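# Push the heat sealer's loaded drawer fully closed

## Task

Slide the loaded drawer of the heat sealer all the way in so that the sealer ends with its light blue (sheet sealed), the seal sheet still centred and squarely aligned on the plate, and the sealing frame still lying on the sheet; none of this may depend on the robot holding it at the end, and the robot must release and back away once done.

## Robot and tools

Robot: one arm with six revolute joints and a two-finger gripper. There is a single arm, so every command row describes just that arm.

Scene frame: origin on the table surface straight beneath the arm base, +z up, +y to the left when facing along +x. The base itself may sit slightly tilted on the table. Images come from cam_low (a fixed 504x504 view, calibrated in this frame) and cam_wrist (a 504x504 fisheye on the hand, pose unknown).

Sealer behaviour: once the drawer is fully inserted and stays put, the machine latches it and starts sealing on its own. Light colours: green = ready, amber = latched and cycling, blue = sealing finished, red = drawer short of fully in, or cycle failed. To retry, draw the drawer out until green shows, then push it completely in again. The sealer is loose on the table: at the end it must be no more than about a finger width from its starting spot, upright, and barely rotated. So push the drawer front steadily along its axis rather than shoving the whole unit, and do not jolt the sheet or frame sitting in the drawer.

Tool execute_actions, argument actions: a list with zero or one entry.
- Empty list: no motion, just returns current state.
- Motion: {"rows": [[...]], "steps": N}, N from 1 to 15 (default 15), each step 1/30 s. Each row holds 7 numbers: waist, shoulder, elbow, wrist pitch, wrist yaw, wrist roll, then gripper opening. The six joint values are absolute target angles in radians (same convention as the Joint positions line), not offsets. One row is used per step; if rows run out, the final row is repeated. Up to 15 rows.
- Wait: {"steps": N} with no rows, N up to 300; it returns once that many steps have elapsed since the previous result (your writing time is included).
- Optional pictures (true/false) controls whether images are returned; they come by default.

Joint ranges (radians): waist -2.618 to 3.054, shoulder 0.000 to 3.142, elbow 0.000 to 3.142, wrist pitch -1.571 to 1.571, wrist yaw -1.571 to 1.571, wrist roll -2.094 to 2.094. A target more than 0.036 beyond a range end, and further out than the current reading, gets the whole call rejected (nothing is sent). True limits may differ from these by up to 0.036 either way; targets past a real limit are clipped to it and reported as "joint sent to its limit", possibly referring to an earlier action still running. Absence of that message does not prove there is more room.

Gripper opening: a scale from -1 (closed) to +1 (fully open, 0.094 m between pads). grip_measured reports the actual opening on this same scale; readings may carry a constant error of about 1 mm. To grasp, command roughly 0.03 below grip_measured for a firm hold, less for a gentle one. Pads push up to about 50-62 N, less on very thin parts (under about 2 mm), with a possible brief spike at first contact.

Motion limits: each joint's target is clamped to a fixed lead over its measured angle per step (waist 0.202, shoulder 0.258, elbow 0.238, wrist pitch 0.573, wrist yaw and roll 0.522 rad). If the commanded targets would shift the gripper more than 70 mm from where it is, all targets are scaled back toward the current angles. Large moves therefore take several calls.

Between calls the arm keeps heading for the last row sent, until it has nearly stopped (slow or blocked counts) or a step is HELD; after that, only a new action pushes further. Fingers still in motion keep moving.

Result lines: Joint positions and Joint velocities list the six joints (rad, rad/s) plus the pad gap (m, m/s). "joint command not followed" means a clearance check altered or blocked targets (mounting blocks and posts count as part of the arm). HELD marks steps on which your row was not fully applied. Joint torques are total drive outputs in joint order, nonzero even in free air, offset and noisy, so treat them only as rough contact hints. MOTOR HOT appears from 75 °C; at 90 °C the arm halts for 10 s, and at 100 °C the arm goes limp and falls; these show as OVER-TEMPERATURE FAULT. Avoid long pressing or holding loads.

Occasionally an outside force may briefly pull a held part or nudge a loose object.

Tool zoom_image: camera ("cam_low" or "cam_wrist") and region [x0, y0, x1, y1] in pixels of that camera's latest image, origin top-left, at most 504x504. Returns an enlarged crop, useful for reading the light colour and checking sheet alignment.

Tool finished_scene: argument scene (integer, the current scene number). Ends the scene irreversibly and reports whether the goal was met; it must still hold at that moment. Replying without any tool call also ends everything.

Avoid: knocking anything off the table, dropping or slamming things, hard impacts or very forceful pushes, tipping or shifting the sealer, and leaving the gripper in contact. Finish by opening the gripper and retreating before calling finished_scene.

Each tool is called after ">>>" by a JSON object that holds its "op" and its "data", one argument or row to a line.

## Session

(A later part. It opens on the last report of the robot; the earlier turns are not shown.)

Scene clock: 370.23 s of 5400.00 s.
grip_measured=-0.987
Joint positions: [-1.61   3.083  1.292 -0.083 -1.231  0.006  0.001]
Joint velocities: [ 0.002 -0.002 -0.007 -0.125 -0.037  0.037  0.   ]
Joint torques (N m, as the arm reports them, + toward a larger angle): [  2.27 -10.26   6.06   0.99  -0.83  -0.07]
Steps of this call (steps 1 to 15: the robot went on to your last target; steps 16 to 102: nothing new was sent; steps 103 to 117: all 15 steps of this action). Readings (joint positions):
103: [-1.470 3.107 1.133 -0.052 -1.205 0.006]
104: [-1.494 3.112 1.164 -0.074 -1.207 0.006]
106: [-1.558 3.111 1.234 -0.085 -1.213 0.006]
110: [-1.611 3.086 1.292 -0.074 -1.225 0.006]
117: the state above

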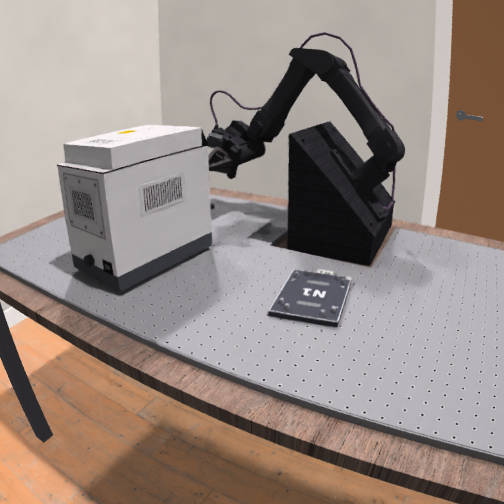

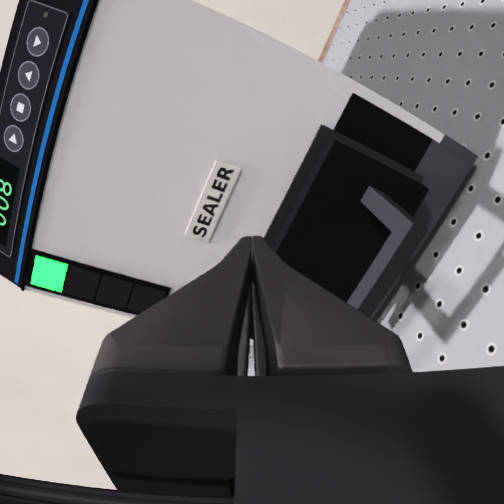

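>>> {"op": "execute_actions", "data": {
  "actions": [
    {"rows":[[-1.68,3.1,1.25,-0.08,-0.72,0,-1]],"steps":15}
  ],
  "pictures": false
}}

>>> {"op": "execute_actions", "data": {
  "actions": [
    {"rows":[[-1.6,3.1,1.14,-0.03,-0.68,0,-1]],"steps":15}
  ],
  "pictures": false
}}

>>> {"op": "execute_actions", "data": {
  "actions": [
    {"rows":[[-1.58,3.1,1.13,-0.03,-0.72,0,-0.6],[-1.58,3.1,1.13,-0.03,-0.72,0,-0.6],[-1.58,3.1,1.13,-0.03,-0.72,0,-0.6],[-1.58,3.1,1.13,-0.03,-0.72,0,-0.6],[-1.58,3.1,1.13,-0.03,-0.72,0,-0.2]],"steps":15}
  ]
}}

Scene clock: 382.87 s of 5400.00 s.
grip_measured=-0.987
Joint positions: [-1.685  3.093  1.263 -0.079 -0.732  0.006  0.001]
Joint velocities: [-0.007 -0.017  0.002 -0.051  0.11   0.037  0.   ]
Joint torques (N m, as the arm reports them, + toward a larger angle): [ 2.34 -9.47  3.86  1.18 -0.59 -0.08]
Steps of this call (steps 1 to 15: the robot went on to your last target; steps 16 to 364: nothing new was sent; steps 365 to 379: all 15 steps of this action). Readings (joint positions):
365: [-1.615 3.083 1.289 -0.083 -1.164 0.006]
366: [-1.627 3.083 1.286 -0.079 -1.075 0.006]
368: [-1.661 3.088 1.273 -0.079 -0.940 0.006]
372: [-1.685 3.093 1.263 -0.079 -0.800 0.006]
379: the state above

Scene clock: 383.37 s of 5400.00 s.
grip_measured=-0.987
Joint positions: [-1.599  3.102  1.144 -0.039 -0.678  0.006  0.001]
Joint velocities: [ 0.012 -0.012  0.002  0.007 -0.022 -0.095 -0.001]
Joint torques (N m, as the arm reports them, + toward a larger angle): [ 1.18 -9.7   4.07  1.18 -0.55 -0.07]
Steps of this call (steps 1 to 15: all 15 steps of this action). Readings (joint positions):
1: [-1.678 3.092 1.247 -0.060 -0.721 0.006]
2: [-1.663 3.088 1.223 -0.041 -0.711 0.006]
4: [-1.624 3.090 1.178 -0.035 -0.699 0.006]
8: [-1.599 3.102 1.144 -0.045 -0.686 0.006]
15: the state above

Scene clock: 383.87 s of 5400.00 s.
grip_measured=-0.203
Joint positions: [-1.591  3.102  1.144 -0.039 -0.703  0.006  0.037]
Joint velocities: [-0.007 -0.027  0.002 -0.037 -0.007  0.022 -0.001]
Joint torques (N m, as the arm reports them, + toward a larger angle): [ 2.12 -9.68  3.21  1.18 -0.69 -0.08]
Steps of this call (steps 1 to 15: all 15 steps of this action). Readings (joint positions):
1: [-1.599 3.102 1.144 -0.039 -0.681 0.006]
2: [-1.597 3.102 1.144 -0.039 -0.685 0.006]
4: [-1.593 3.102 1.144 -0.039 -0.692 0.006]
8: [-1.591 3.102 1.144 -0.039 -0.699 0.006]
15: the state above

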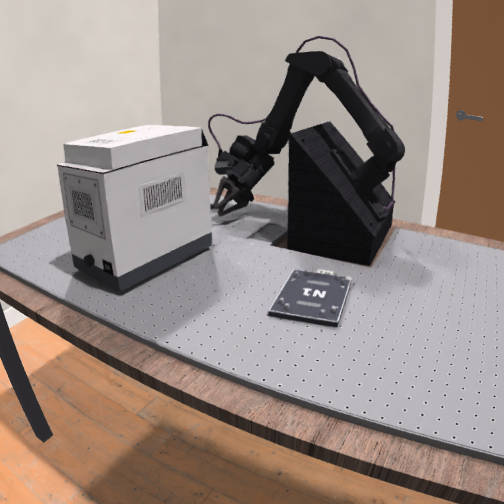

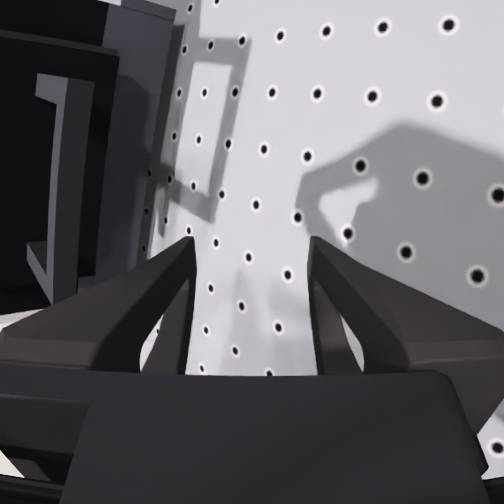

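>>> {"op": "execute_actions", "data": {
  "actions": [
    {"rows":[[-1.58,3.1,1.13,-0.03,-0.72,0,0.2],[-1.58,3.1,1.13,-0.03,-0.72,0,0.2],[-1.58,3.1,1.13,-0.03,-0.72,0,0.2],[-1.58,3.1,1.13,-0.03,-0.72,0,0.2],[-1.58,3.1,1.13,-0.03,-0.72,0,0.2],[-1.58,3.1,1.13,-0.03,-0.74,0,0.6]],"steps":15}
  ]
}}

Scene clock: 391.33 s of 5400.00 s.
grip_measured=+0.597
Joint positions: [-1.591  3.102  1.144 -0.039 -0.722  0.006  0.075]
Joint velocities: [-0.017  0.017  0.002  0.007 -0.007  0.037 -0.001]
Joint torques (N m, as the arm reports them, + toward a larger angle): [ 2.13 -9.7   3.22  1.18 -0.7  -0.07]
Steps of this call (steps 1 to 15: the robot went on to your last target; steps 16 to 209: nothing new was sent; steps 210 to 224: all 15 steps of this action). Readings (joint positions):
210: [-1.591 3.102 1.144 -0.039 -0.704 0.006]
211: [-1.591 3.102 1.144 -0.039 -0.704 0.006]
213: [-1.591 3.102 1.144 -0.039 -0.704 0.006]
217: [-1.591 3.102 1.144 -0.039 -0.713 0.006]
224: the state above

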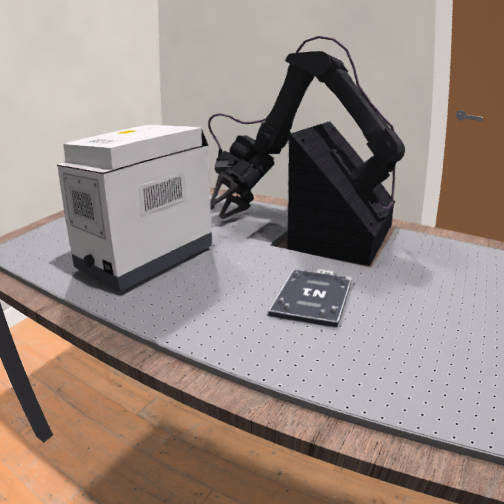

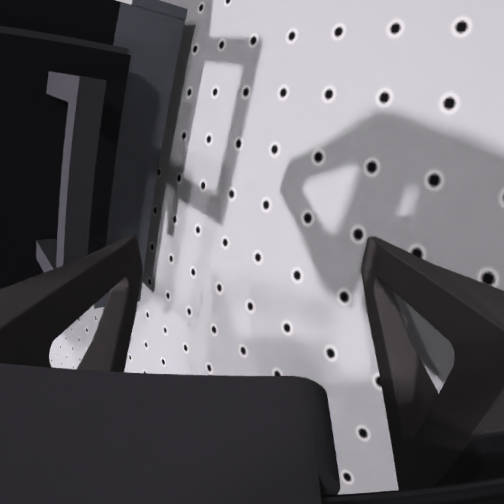

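>>> {"op": "execute_actions", "data": {
  "actions": [
    {"rows":[[-1.58,3.1,1.14,0.03,-0.74,0,0.8],[-1.58,3.1,1.14,0.06,-0.74,0,0.8],[-1.58,3.1,1.14,0.08,-0.74,0,1],[-1.58,3.1,1.14,0.08,-0.74,0,1],[-1.58,3.1,1.14,0.08,-0.74,0,1],[-1.58,3.1,1.14,0.08,-0.78,0,1],[-1.58,3.1,1.14,0.08,-0.78,0,1],[-1.58,3.1,1.14,0.08,-0.78,0,1],[-1.58,3.1,1.14,0.08,-0.83,0,1]],"steps":15}
  ]
}}

Scene clock: 399.17 s of 5400.00 s.
grip_measured=+1.000
Joint positions: [-1.591  3.102  1.144  0.065 -0.798  0.006  0.094]
Joint velocities: [ 0.007  0.002  0.022 -0.022 -0.081 -0.037  0.   ]
Joint torques (N m, as the arm reports them, + toward a larger angle): [ 2.11 -9.8   4.26  1.36 -0.69 -0.07]
Steps of this call (steps 1 to 15: the robot went on to your last target; steps 16 to 220: nothing new was sent; steps 221 to 235: all 15 steps of this action). Readings (joint positions):
221: [-1.591 3.102 1.144 -0.033 -0.724 0.006]
222: [-1.591 3.102 1.144 -0.022 -0.724 0.006]
224: [-1.591 3.102 1.144 0.011 -0.724 0.006]
228: [-1.591 3.102 1.144 0.048 -0.742 0.006]
235: the state above

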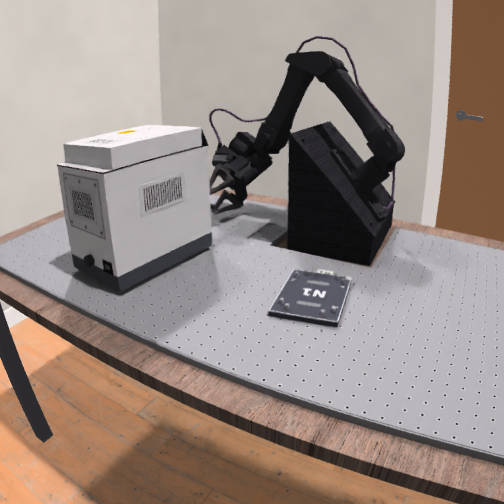

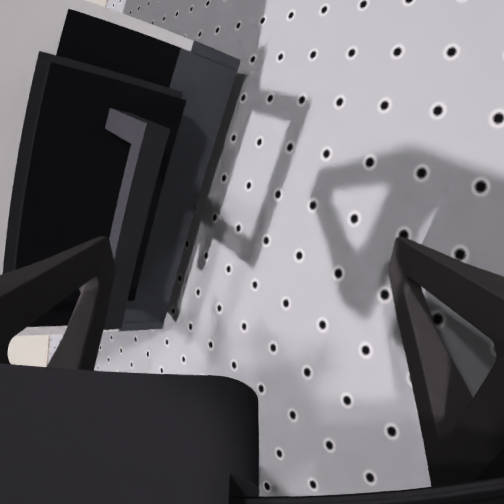

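>>> {"op": "execute_actions", "data": {
  "actions": [
    {"rows":[[-1.58,3.1,1.13,0.07,-0.86,0,1],[-1.58,3.1,1.13,0.07,-0.86,0,1],[-1.58,3.1,1.13,0.07,-0.86,0,1],[-1.58,3.1,1.12,0.06,-0.92,0,1],[-1.58,3.1,1.12,0.06,-0.92,0,1],[-1.58,3.1,1.12,0.06,-0.92,0,1],[-1.58,3.1,1.11,0.05,-0.98,0,1]],"steps":15}
  ]
}}

Scene clock: 408.00 s of 5400.00 s.
grip_measured=+1.000
Joint positions: [-1.591  3.102  1.126  0.063 -0.949  0.006  0.094]
Joint velocities: [-0.007 -0.017  0.017  0.037 -0.095 -0.037  0.   ]
Joint torques (N m, as the arm reports them, + toward a larger angle): [ 2.05 -9.68  3.1   1.01 -0.77 -0.08]
Steps of this call (steps 1 to 30: the robot went on to your last target; steps 31 to 250: nothing new was sent; steps 251 to 265: all 15 steps of this action). Readings (joint positions):
251: [-1.591 3.102 1.144 0.069 -0.817 0.006]
252: [-1.591 3.102 1.144 0.069 -0.822 0.006]
254: [-1.591 3.102 1.144 0.069 -0.838 0.006]
258: [-1.591 3.102 1.139 0.069 -0.896 0.006]
265: the state above

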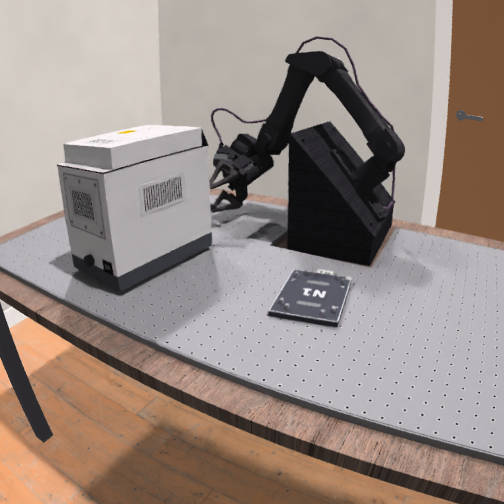

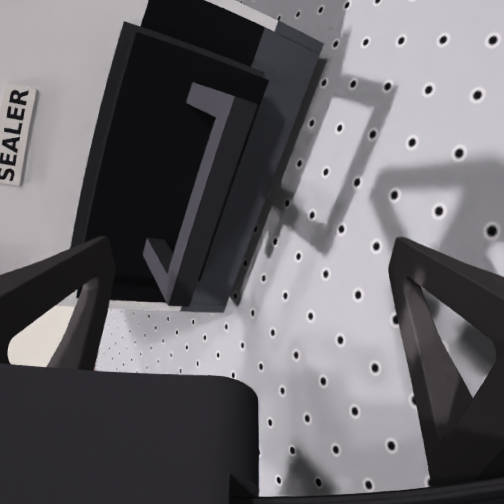

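>>> {"op": "execute_actions", "data": {
  "actions": [
    {"rows":[[-1.58,3.1,1.12,0.06,-0.95,0,-0.3]],"steps":15}
  ],
  "pictures": false
}}

>>> {"op": "execute_actions", "data": {
  "actions": [
    {"rows":[[-1.58,3.1,1.11,0.05,-1.0,0,-0.3],[-1.58,3.1,1.11,0.05,-1.0,0,-0.3],[-1.58,3.1,1.11,0.05,-1.0,0,-0.3],[-1.58,3.1,1.1,0.04,-1.07,0,-0.3],[-1.58,3.1,1.1,0.04,-1.07,0,-0.3],[-1.58,3.1,1.1,0.04,-1.07,0,-0.3],[-1.58,3.1,1.09,0.03,-1.14,0,-0.3]],"steps":15}
  ]
}}

Scene clock: 423.77 s of 5400.00 s.
grip_measured=-0.297
Joint positions: [-1.591  3.102  1.126  0.063 -0.945  0.006  0.033]
Joint velocities: [-0.002  0.002  0.007 -0.037 -0.007  0.007  0.001]
Joint torques (N m, as the arm reports them, + toward a larger angle): [ 2.06 -9.66  3.95  1.12 -0.65 -0.07]
Steps of this call (steps 1 to 30: the robot went on to your last target; steps 31 to 458: nothing new was sent; steps 459 to 473: all 15 steps of this action). Readings (joint positions):
459: [-1.591 3.102 1.126 0.063 -0.960 0.006]
460: [-1.591 3.102 1.126 0.063 -0.957 0.006]
462: [-1.591 3.102 1.126 0.063 -0.952 0.006]
466: [-1.591 3.102 1.126 0.063 -0.948 0.006]
473: the state above

Scene clock: 424.27 s of 5400.00 s.
grip_measured=-0.297
Joint positions: [-1.591  3.102  1.105  0.045 -1.106  0.006  0.033]
Joint velocities: [ 0.002 -0.007 -0.002 -0.037 -0.139 -0.022 -0.   ]
Joint torques (N m, as the arm reports them, + toward a larger angle): [ 2.04 -9.48  2.88  0.87 -0.82 -0.07]
Steps of this call (steps 1 to 15: all 15 steps of this action). Readings (joint positions):
1: [-1.591 3.102 1.126 0.063 -0.950 0.006]
2: [-1.591 3.102 1.126 0.063 -0.956 0.006]
4: [-1.591 3.102 1.126 0.062 -0.975 0.006]
8: [-1.591 3.102 1.119 0.059 -1.044 0.006]
15: the state above

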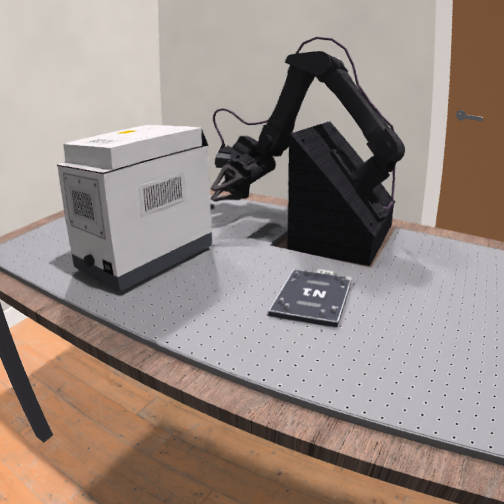

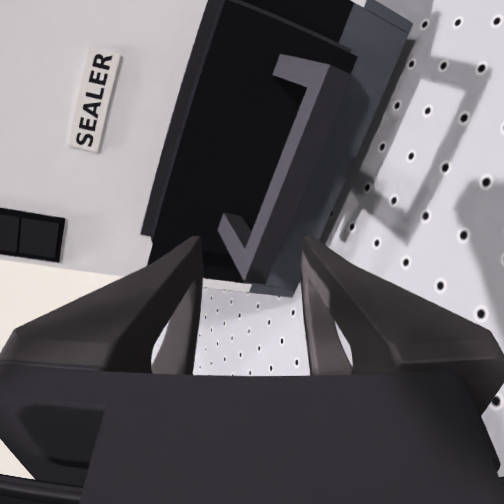

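>>> {"op": "execute_actions", "data": {
  "actions": [
    {"rows":[[-1.58,3.1,1.1,0.06,-1.06,0,-0.3],[-1.58,3.1,1.08,0.1,-1.04,0,-0.3],[-1.58,3.1,1.06,0.14,-1.04,0,-0.3],[-1.58,3.1,1.04,0.18,-1.04,0,-0.3],[-1.58,3.1,1.02,0.22,-1.04,0,-0.3]],"steps":15}
  ]
}}

Scene clock: 437.77 s of 5400.00 s.
grip_measured=-0.297
Joint positions: [-1.591  3.102  1.032  0.197 -1.037  0.006  0.033]
Joint velocities: [-0.012  0.007  0.012  0.081  0.051  0.066 -0.001]
Joint torques (N m, as the arm reports them, + toward a larger angle): [ 1.96 -9.25  2.92  1.32 -0.65 -0.08]
Steps of this call (steps 1 to 30: the robot went on to your last target; steps 31 to 390: nothing new was sent; steps 391 to 405: all 15 steps of this action). Readings (joint positions):
391: [-1.591 3.102 1.105 0.045 -1.113 0.006]
392: [-1.591 3.102 1.104 0.051 -1.098 0.006]
394: [-1.591 3.102 1.089 0.090 -1.075 0.006]
398: [-1.591 3.102 1.039 0.157 -1.049 0.006]
405: the state above

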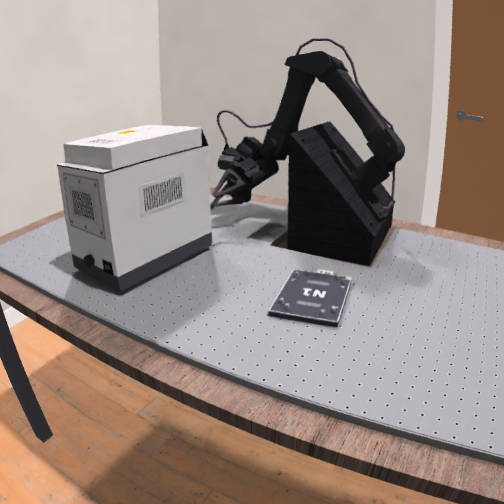

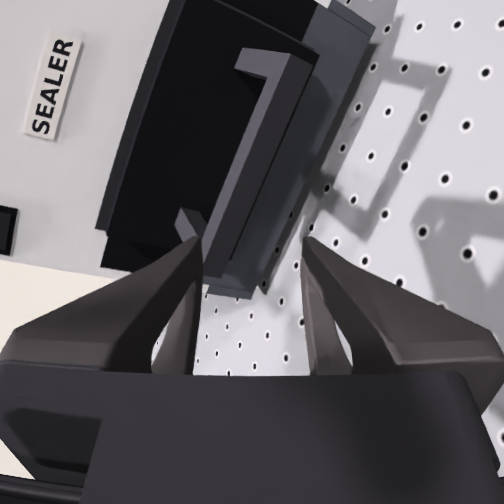

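>>> {"op": "execute_actions", "data": {
  "actions": [
    {"rows":[[-1.58,3.1,1.02,0.24,-1.1,0,-0.3],[-1.58,3.1,1.02,0.24,-1.1,0,-0.3],[-1.58,3.1,1.02,0.24,-1.1,0,-0.3],[-1.58,3.1,1.01,0.26,-1.17,0,-0.3],[-1.58,3.1,1.01,0.26,-1.17,0,-0.3],[-1.58,3.1,1.01,0.26,-1.17,0,-0.3],[-1.58,3.1,1.0,0.28,-1.24,0,-0.3]],"steps":15}
  ]
}}

Scene clock: 444.67 s of 5400.00 s.
grip_measured=-0.297
Joint positions: [-1.591  3.102  1.017  0.264 -1.206  0.006  0.033]
Joint velocities: [ 0.002  0.002 -0.002  0.066 -0.125 -0.081 -0.001]
Joint torques (N m, as the arm reports them, + toward a larger angle): [ 1.95 -9.22  2.37  1.32 -0.79 -0.07]
Steps of this call (steps 1 to 30: the robot went on to your last target; steps 31 to 192: nothing new was sent; steps 193 to 207: all 15 steps of this action). Readings (joint positions):
193: [-1.591 3.102 1.032 0.212 -1.040 0.006]
194: [-1.591 3.102 1.032 0.214 -1.049 0.006]
196: [-1.591 3.102 1.032 0.223 -1.070 0.006]
200: [-1.591 3.102 1.027 0.248 -1.141 0.006]
207: the state above

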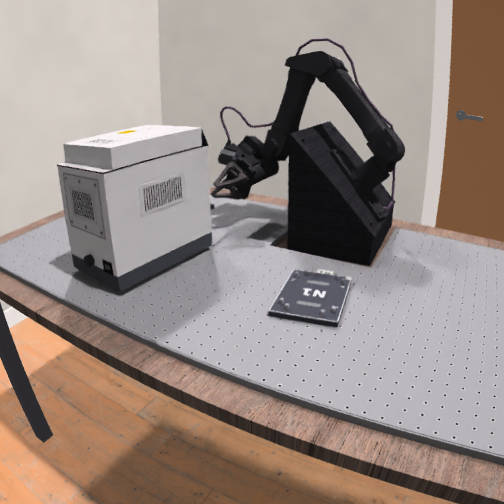

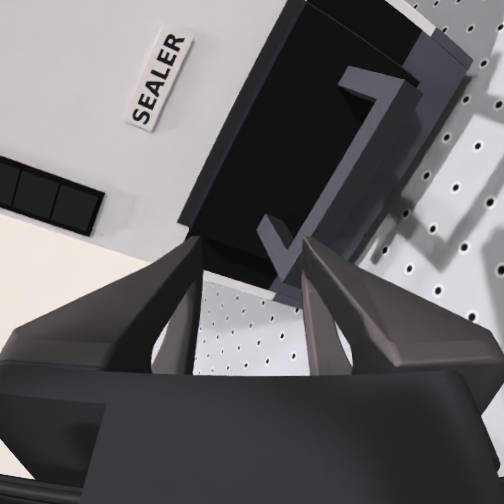

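>>> {"op": "execute_actions", "data": {
  "actions": [
    {"rows":[[-1.6,3.1,1.02,0.24,-1.0,0,-1]],"steps":15}
  ],
  "pictures": false
}}

>>> {"op": "execute_actions", "data": {
  "actions": [
    {"rows":[[-1.56,3.1,1.01,0.26,-1.0,0,-1],[-1.56,3.1,1.01,0.26,-1.0,0,-1],[-1.56,3.1,1.01,0.26,-1.0,0,-1],[-1.53,3.1,1.0,0.28,-1.0,0,-1],[-1.53,3.1,1.0,0.28,-1.0,0,-1],[-1.53,3.1,1.0,0.28,-1.0,0,-1],[-1.5,3.1,0.99,0.3,-1.0,0,-1]],"steps":15}
  ]
}}

Scene clock: 458.20 s of 5400.00 s.
grip_measured=-0.986
Joint positions: [-1.592  3.102  1.017  0.257 -1.002  0.006  0.001]
Joint velocities: [-0.017 -0.012 -0.002 -0.007  0.081  0.081  0.001]
Joint torques (N m, as the arm reports them, + toward a larger angle): [ 0.24 -9.27  4.21  1.07 -0.63 -0.07]
Steps of this call (steps 1 to 30: the robot went on to your last target; steps 31 to 391: nothing new was sent; steps 392 to 406: all 15 steps of this action). Readings (joint positions):
392: [-1.591 3.102 1.017 0.267 -1.192 0.006]
393: [-1.591 3.102 1.017 0.267 -1.152 0.006]
395: [-1.592 3.102 1.017 0.261 -1.093 0.006]
399: [-1.592 3.102 1.017 0.258 -1.033 0.006]
406: the state above

Scene clock: 458.70 s of 5400.00 s.
grip_measured=-0.986
Joint positions: [-1.506  3.102  1.007  0.284 -0.995  0.006  0.001]
Joint velocities: [ 0.007  0.012  0.002  0.051  0.022  0.022 -0.001]
Joint torques (N m, as the arm reports them, + toward a larger angle): [ 1.04 -9.31  2.51  1.43 -0.59 -0.07]
Steps of this call (steps 1 to 15: all 15 steps of this action). Readings (joint positions):
1: [-1.590 3.102 1.017 0.257 -1.000 0.006]
2: [-1.585 3.102 1.017 0.257 -0.999 0.006]
4: [-1.571 3.102 1.017 0.258 -0.997 0.006]
8: [-1.527 3.102 1.014 0.273 -0.995 0.006]
15: the state above

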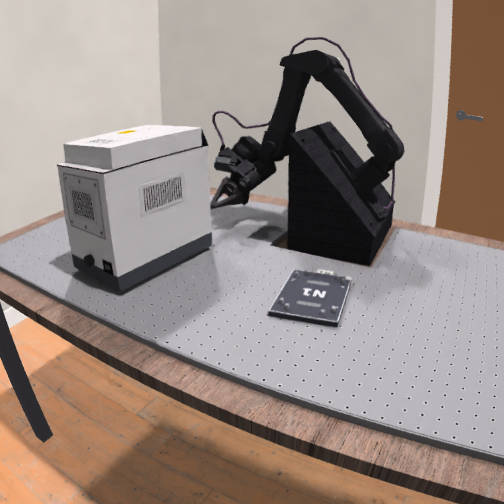

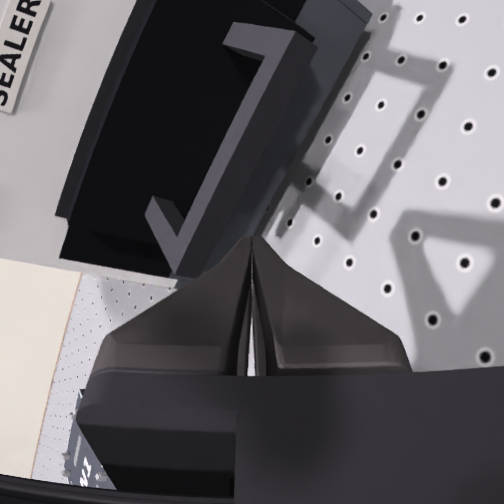

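Tip is behind the bar, inside its span. Continue.

>>> {"op": "execute_actions", "data": {
  "actions": [
    {"rows":[[-1.48,3.1,0.985,0.3,-1.02,0,-1],[-1.48,3.1,0.985,0.3,-1.02,0,-1],[-1.48,3.1,0.985,0.3,-1.02,0,-1],[-1.45,3.1,0.975,0.32,-1.04,0,-1],[-1.45,3.1,0.975,0.32,-1.04,0,-1],[-1.45,3.1,0.975,0.32,-1.04,0,-1],[-1.42,3.1,0.965,0.34,-1.06,0,-1]],"steps":15}
  ]
}}

Scene clock: 465.23 s of 5400.00 s.
grip_measured=-0.986
Joint positions: [-1.425  3.102  0.981  0.321 -1.036  0.006  0.001]
Joint velocities: [-0.012 -0.012 -0.002 -0.022 -0.022  0.007 -0.   ]
Joint torques (N m, as the arm reports them, + toward a larger angle): [ 0.39 -9.23  2.44  1.53 -0.79 -0.08]
Steps of this call (steps 1 to 15: the robot went on to your last target; steps 16 to 181: nothing new was sent; steps 182 to 196: all 15 steps of this action). Readings (joint positions):
182: [-1.505 3.102 1.007 0.289 -0.996 0.006]
183: [-1.501 3.102 1.007 0.290 -0.997 0.006]
185: [-1.489 3.102 1.005 0.294 -1.001 0.006]
189: [-1.447 3.102 0.990 0.312 -1.020 0.006]
196: the state above

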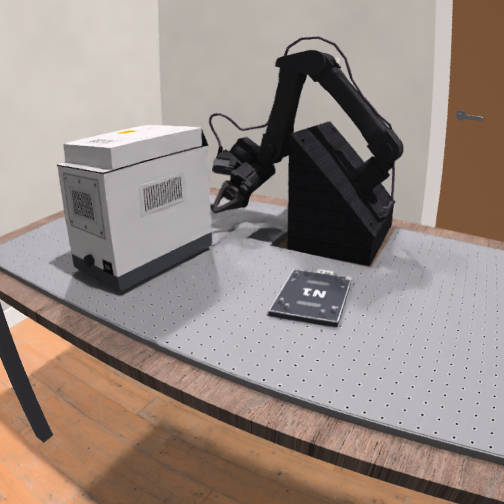

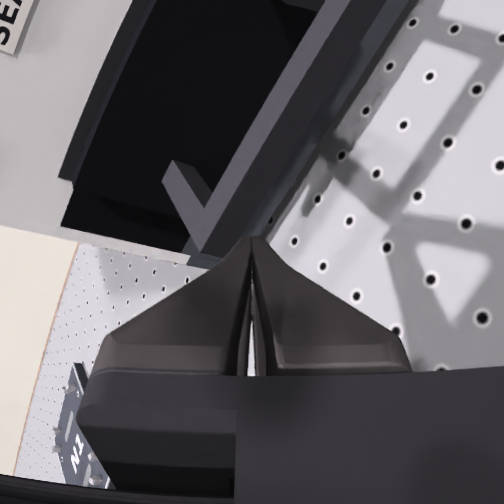

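>>> {"op": "execute_actions", "data": {
  "actions": [
    {"rows":[[-1.4,3.1,0.97,0.35,-1.07,0,-1],[-1.4,3.1,0.97,0.35,-1.07,0,-1],[-1.4,3.1,0.97,0.35,-1.07,0,-1],[-1.37,3.1,0.965,0.38,-1.1,0,-1],[-1.37,3.1,0.965,0.38,-1.1,0,-1],[-1.37,3.1,0.965,0.38,-1.1,0,-1],[-1.34,3.1,0.96,0.41,-1.13,0,-1]],"steps":15}
  ]
}}

Scene clock: 471.30 s of 5400.00 s.
grip_measured=-0.987
Joint positions: [-1.348  3.102  0.972  0.375 -1.08   0.006  0.001]
Joint velocities: [-0.007  0.002 -0.012 -0.007 -0.081 -0.066 -0.002]
Joint torques (N m, as the arm reports them, + toward a larger angle): [ 0.15 -9.24  2.82  1.73 -1.01 -0.07]
Steps of this call (steps 1 to 15: the robot went on to your last target; steps 16 to 167: nothing new was sent; steps 168 to 182: all 15 steps of this action). Readings (joint positions):
168: [-1.423 3.102 0.981 0.323 -1.037 0.006]
169: [-1.420 3.102 0.981 0.324 -1.037 0.006]
171: [-1.409 3.102 0.981 0.332 -1.039 0.006]
175: [-1.368 3.102 0.981 0.356 -1.051 0.006]
182: the state above

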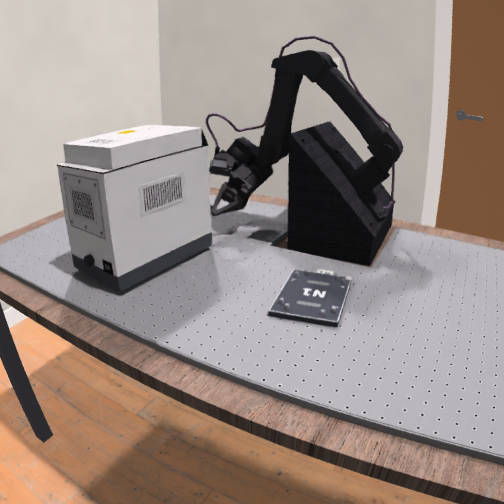

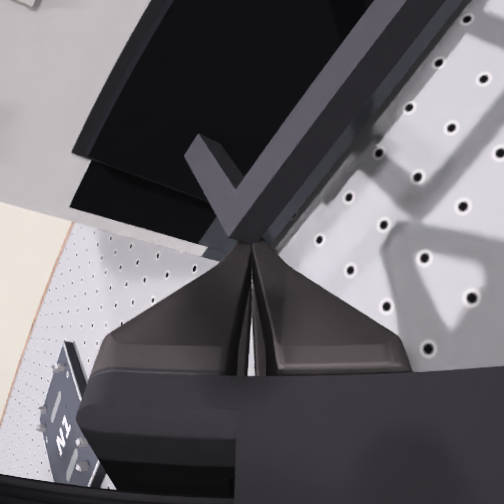

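>>> {"op": "execute_actions", "data": {
  "actions": [
    {"rows":[[-1.33,3.1,0.97,0.42,-1.13,0,-1],[-1.33,3.1,0.97,0.42,-1.13,0,-1],[-1.33,3.1,0.97,0.42,-1.13,0,-1],[-1.31,3.1,0.97,0.46,-1.16,0,-1],[-1.31,3.1,0.97,0.46,-1.16,0,-1],[-1.31,3.1,0.97,0.46,-1.16,0,-1],[-1.29,3.1,0.97,0.5,-1.19,0,-1]],"steps":15}
  ]
}}

Scene clock: 480.07 s of 5400.00 s.
grip_measured=-0.987
Joint positions: [-1.304  3.108  0.972  0.416 -1.077  0.006  0.001]
Joint velocities: [ 0.002  0.017 -0.002 -0.051  0.022 -0.037 -0.001]
Joint torques (N m, as the arm reports them, + toward a larger angle): [ 0.47 -9.65  3.73  2.4  -1.76 -0.07]
Steps of this call (steps 1 to 15: the robot went on to your last target; steps 16 to 248: nothing new was sent; steps 249 to 263: all 15 steps of this action). Readings (joint positions):
249: [-1.347 3.102 0.972 0.377 -1.081 0.006]
250: [-1.345 3.102 0.972 0.378 -1.080 0.006]
252: [-1.339 3.102 0.972 0.383 -1.080 0.006]
256: [-1.314 3.104 0.972 0.402 -1.075 0.006]
263: the state above

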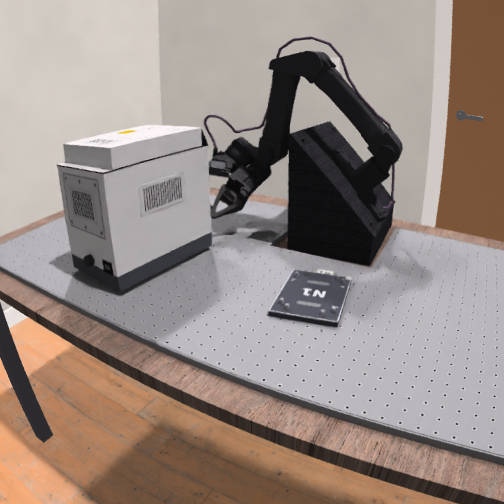

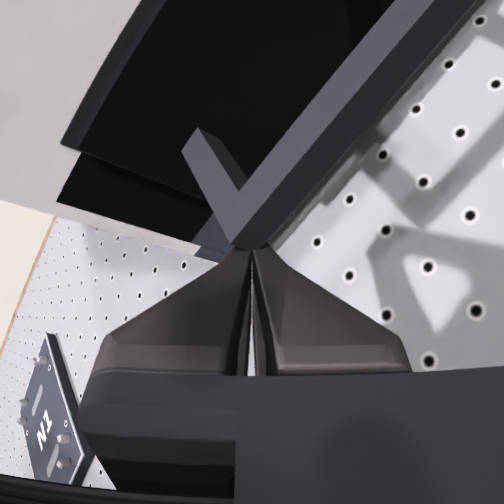

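Firm press achieved. Back off and check.

>>> {"op": "execute_actions", "data": {
  "actions": [
    {"rows":[[-1.55,3.1,1.1,0.2,-0.95,0,-1]],"steps":15}
  ],
  "pictures": false
}}

>>> {"op": "execute_actions", "data": {
  "actions": [
    {"rows":[[-1.8,3.0,1.4,-0.2,-1.25,0,-1]],"steps":15}
  ],
  "pictures": false
}}

>>> {"op": "execute_actions", "data": {
  "actions": [
    {"steps":60}
  ]
}}

Scene clock: 487.60 s of 5400.00 s.
grip_measured=-0.987
Joint positions: [-1.56   3.112  1.089  0.223 -0.95   0.004  0.001]
Joint velocities: [-0.002 -0.017 -0.002 -0.139 -0.022  0.051 -0.   ]
Joint torques (N m, as the arm reports them, + toward a larger angle): [  1.79 -10.4    5.4    1.16  -0.6   -0.06]
Steps of this call (steps 1 to 15: the robot went on to your last target; steps 16 to 211: nothing new was sent; steps 212 to 226: all 15 steps of this action). Readings (joint positions):
212: [-1.326 3.108 0.985 0.375 -1.063 0.006]
213: [-1.372 3.109 1.003 0.305 -1.059 0.004]
215: [-1.489 3.112 1.037 0.254 -1.017 0.004]
219: [-1.567 3.112 1.089 0.250 -0.969 0.004]
226: the state above

Scene clock: 488.10 s of 5400.00 s.
grip_measured=-0.987
Joint positions: [-1.812  2.993  1.395 -0.139 -1.218  0.004  0.001]
Joint velocities: [ 0.012  0.061  0.002 -0.462 -0.11   0.022 -0.001]
Joint torques (N m, as the arm reports them, + toward a larger angle): [ 4.26 -9.67  6.23  1.25 -0.83 -0.06]
Steps of this call (steps 1 to 15: all 15 steps of this action). Readings (joint positions):
1: [-1.572 3.111 1.108 0.176 -0.974 0.004]
2: [-1.599 3.111 1.138 0.117 -1.004 0.004]
4: [-1.670 3.102 1.209 0.043 -1.049 0.004]
8: [-1.780 3.052 1.347 -0.068 -1.137 0.004]
15: the state above

Scene clock: 490.10 s of 5400.00 s.
grip_measured=-0.987
Joint positions: [-1.812  2.994  1.395 -0.184 -1.232  0.004  0.001]
Joint velocities: [-0.012  0.002 -0.012 -0.037  0.037  0.007 -0.001]
Joint torques (N m, as the arm reports them, + toward a larger angle): [ 4.25 -9.47  6.19  0.97 -0.83 -0.05]
Steps of this call (steps 1 to 30: the robot went on to your last target; steps 31 to 60: nothing new was sent). Readings (joint positions):
1: [-1.812 2.994 1.395 -0.150 -1.220 0.004]
2: [-1.812 2.994 1.395 -0.158 -1.222 0.004]
4: [-1.812 2.994 1.395 -0.168 -1.226 0.004]
8: [-1.812 2.994 1.395 -0.178 -1.229 0.004]
60: the state above
The arm was judged still, so your last target was given up. Only a new action makes it travel on or press farther. Fingers that are still opening or closing keep moving.

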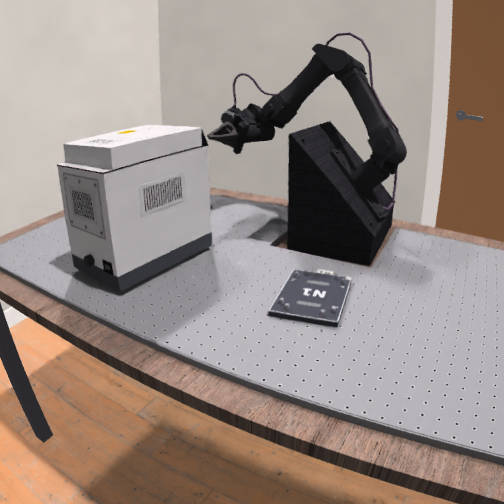

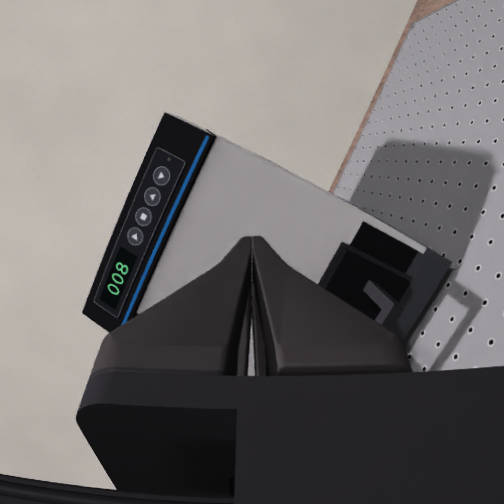

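Light is hidden; raise pitch to see it.

>>> {"op": "execute_actions", "data": {
  "actions": [
    {"rows":[[-1.9,2.95,1.45,0.15,-1.2,0,-1]],"steps":15}
  ]
}}

Scene clock: 493.10 s of 5400.00 s.
grip_measured=-0.987
Joint positions: [-1.913  2.967  1.431  0.132 -1.197  0.004  0.001]
Joint velocities: [ 0.002  0.012 -0.012  0.125  0.007 -0.022 -0.001]
Joint torques (N m, as the arm reports them, + toward a larger angle): [  5.46 -11.15   7.77   1.56  -0.52  -0.06]
Steps of this call (steps 1 to 75: nothing new was sent; steps 76 to 90: all 15 steps of this action). Readings (joint positions):
76: [-1.818 2.994 1.395 -0.154 -1.229 0.004]
77: [-1.829 2.994 1.395 -0.108 -1.221 0.004]
79: [-1.867 2.991 1.408 -0.025 -1.211 0.004]
83: [-1.913 2.974 1.429 0.083 -1.199 0.004]
90: the state above

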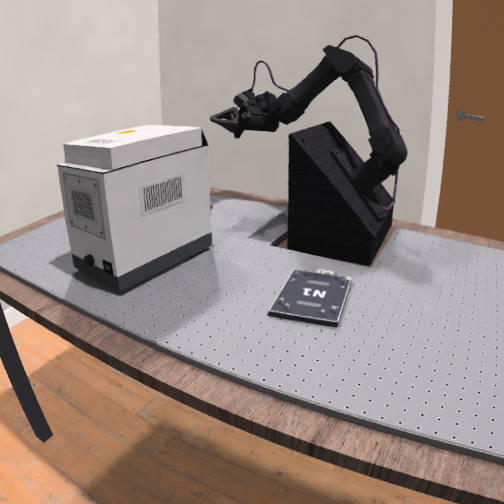

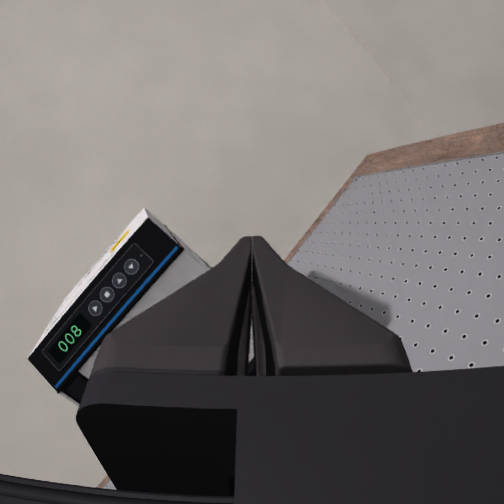

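Wrong way.

>>> {"op": "execute_actions", "data": {
  "actions": [
    {"rows":[[-1.9,2.95,1.45,-0.6,-1.2,0,-1]],"steps":15}
  ],
  "pictures": false
}}

>>> {"op": "execute_actions", "data": {
  "actions": [
    {"steps":20}
  ]
}}

Scene clock: 498.30 s of 5400.00 s.
grip_measured=-0.987
Joint positions: [-1.913  2.96   1.442 -0.561 -1.19   0.004  0.001]
Joint velocities: [ 0.012 -0.007 -0.007 -0.183 -0.007 -0.081  0.   ]
Joint torques (N m, as the arm reports them, + toward a larger angle): [  5.18 -10.19   6.13   0.53  -0.8   -0.05]
Steps of this call (steps 1 to 15: the robot went on to your last target; steps 16 to 141: nothing new was sent; steps 142 to 156: all 15 steps of this action). Readings (joint positions):
142: [-1.913 2.965 1.437 0.072 -1.194 0.004]
143: [-1.913 2.960 1.442 -0.030 -1.194 0.004]
145: [-1.913 2.958 1.442 -0.223 -1.194 0.004]
149: [-1.913 2.960 1.442 -0.449 -1.190 0.004]
156: the state above

Scene clock: 498.97 s of 5400.00 s.
grip_measured=-0.987
Joint positions: [-1.913  2.96   1.442 -0.585 -1.19   0.004  0.001]
Joint velocities: [ 0.007  0.017 -0.002 -0.007  0.007  0.022 -0.   ]
Joint torques (N m, as the arm reports them, + toward a larger angle): [  5.12 -10.14   6.16   0.48  -0.8   -0.05]
Steps of this call (steps 1 to 20: the robot went on to your last target). Readings (joint positions):
1: [-1.913 2.960 1.442 -0.566 -1.190 0.004]
2: [-1.913 2.960 1.442 -0.570 -1.190 0.004]
4: [-1.913 2.960 1.442 -0.576 -1.190 0.004]
8: [-1.913 2.960 1.442 -0.582 -1.190 0.004]
20: the state above

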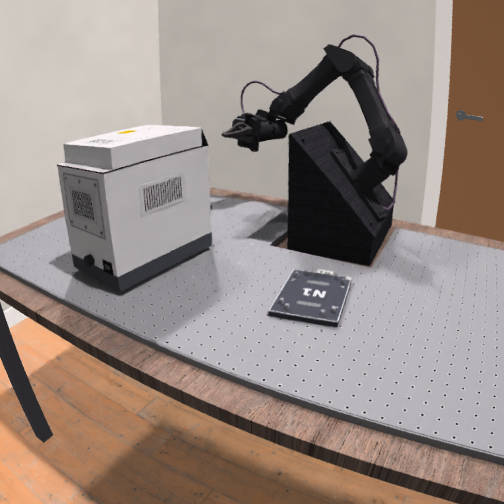

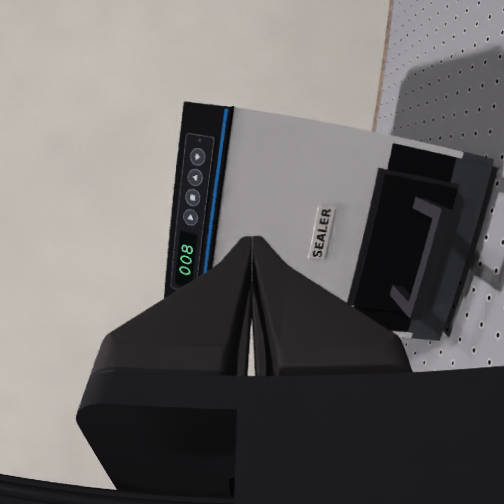

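>>> {"op": "execute_actions", "data": {
  "actions": [
    {"rows":[[-1.9,2.95,1.45,-0.6,-0.9,0,-1]],"steps":15}
  ]
}}

Scene clock: 502.10 s of 5400.00 s.
grip_measured=-0.987
Joint positions: [-1.913  2.96   1.442 -0.59  -0.903  0.004  0.001]
Joint velocities: [-0.002 -0.007  0.002 -0.037  0.051  0.037  0.   ]
Joint torques (N m, as the arm reports them, + toward a larger angle): [  5.07 -10.16   6.14   0.55  -0.75  -0.05]
Steps of this call (steps 1 to 15: the robot went on to your last target; steps 16 to 79: nothing new was sent; steps 80 to 94: all 15 steps of this action). Readings (joint positions):
80: [-1.913 2.960 1.442 -0.586 -1.150 0.004]
81: [-1.913 2.960 1.442 -0.586 -1.099 0.004]
83: [-1.913 2.960 1.442 -0.590 -1.020 0.004]
87: [-1.913 2.960 1.442 -0.590 -0.943 0.004]
94: the state above

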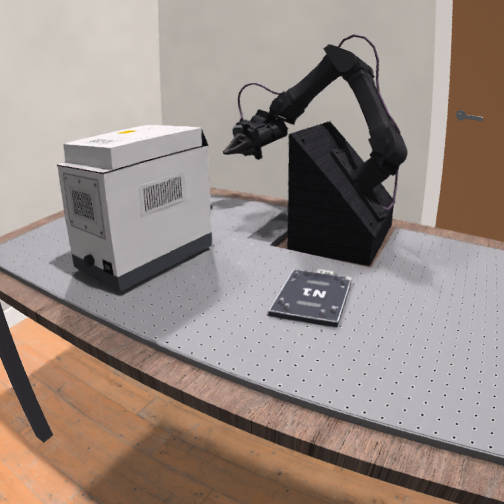

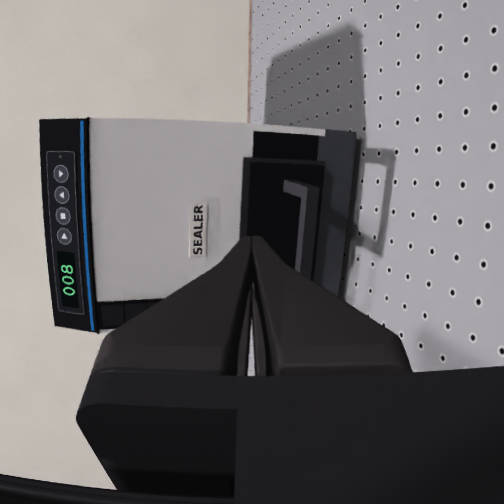

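>>> {"op": "execute_actions", "data": {
  "actions": [
    {"rows":[[-1.9,2.95,1.45,-0.95,-0.95,0,-1]],"steps":15}
  ]
}}

Scene clock: 508.57 s of 5400.00 s.
grip_measured=-0.987
Joint positions: [-1.913  2.958  1.445 -0.927 -0.929  0.004  0.001]
Joint velocities: [ 0.012  0.012  0.002 -0.066 -0.066  0.037 -0.   ]
Joint torques (N m, as the arm reports them, + toward a larger angle): [ 4.94 -9.64  5.35 -0.06 -0.88 -0.05]
Steps of this call (steps 1 to 15: the robot went on to your last target; steps 16 to 179: nothing new was sent; steps 180 to 194: all 15 steps of this action). Readings (joint positions):
180: [-1.913 2.960 1.444 -0.626 -0.896 0.004]
181: [-1.913 2.958 1.445 -0.684 -0.904 0.004]
183: [-1.913 2.958 1.445 -0.783 -0.913 0.004]
187: [-1.913 2.958 1.445 -0.880 -0.923 0.004]
194: the state above

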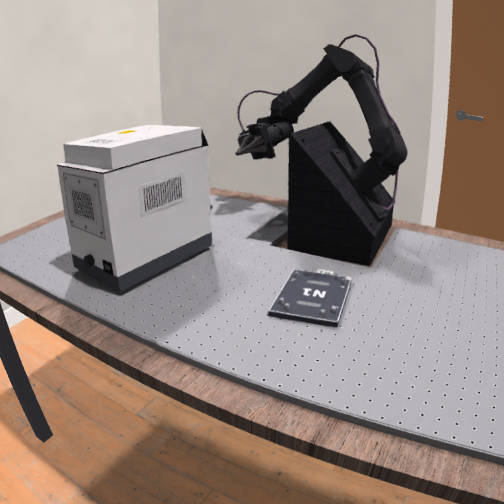

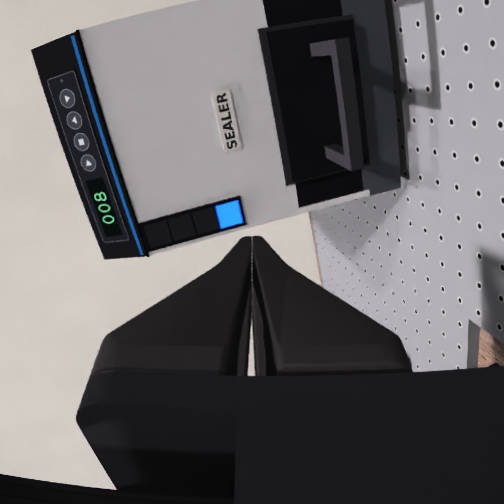

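>>> {"op": "finished_scene", "data": {
  "scene": 2
}}

The scene is finished: the task was done.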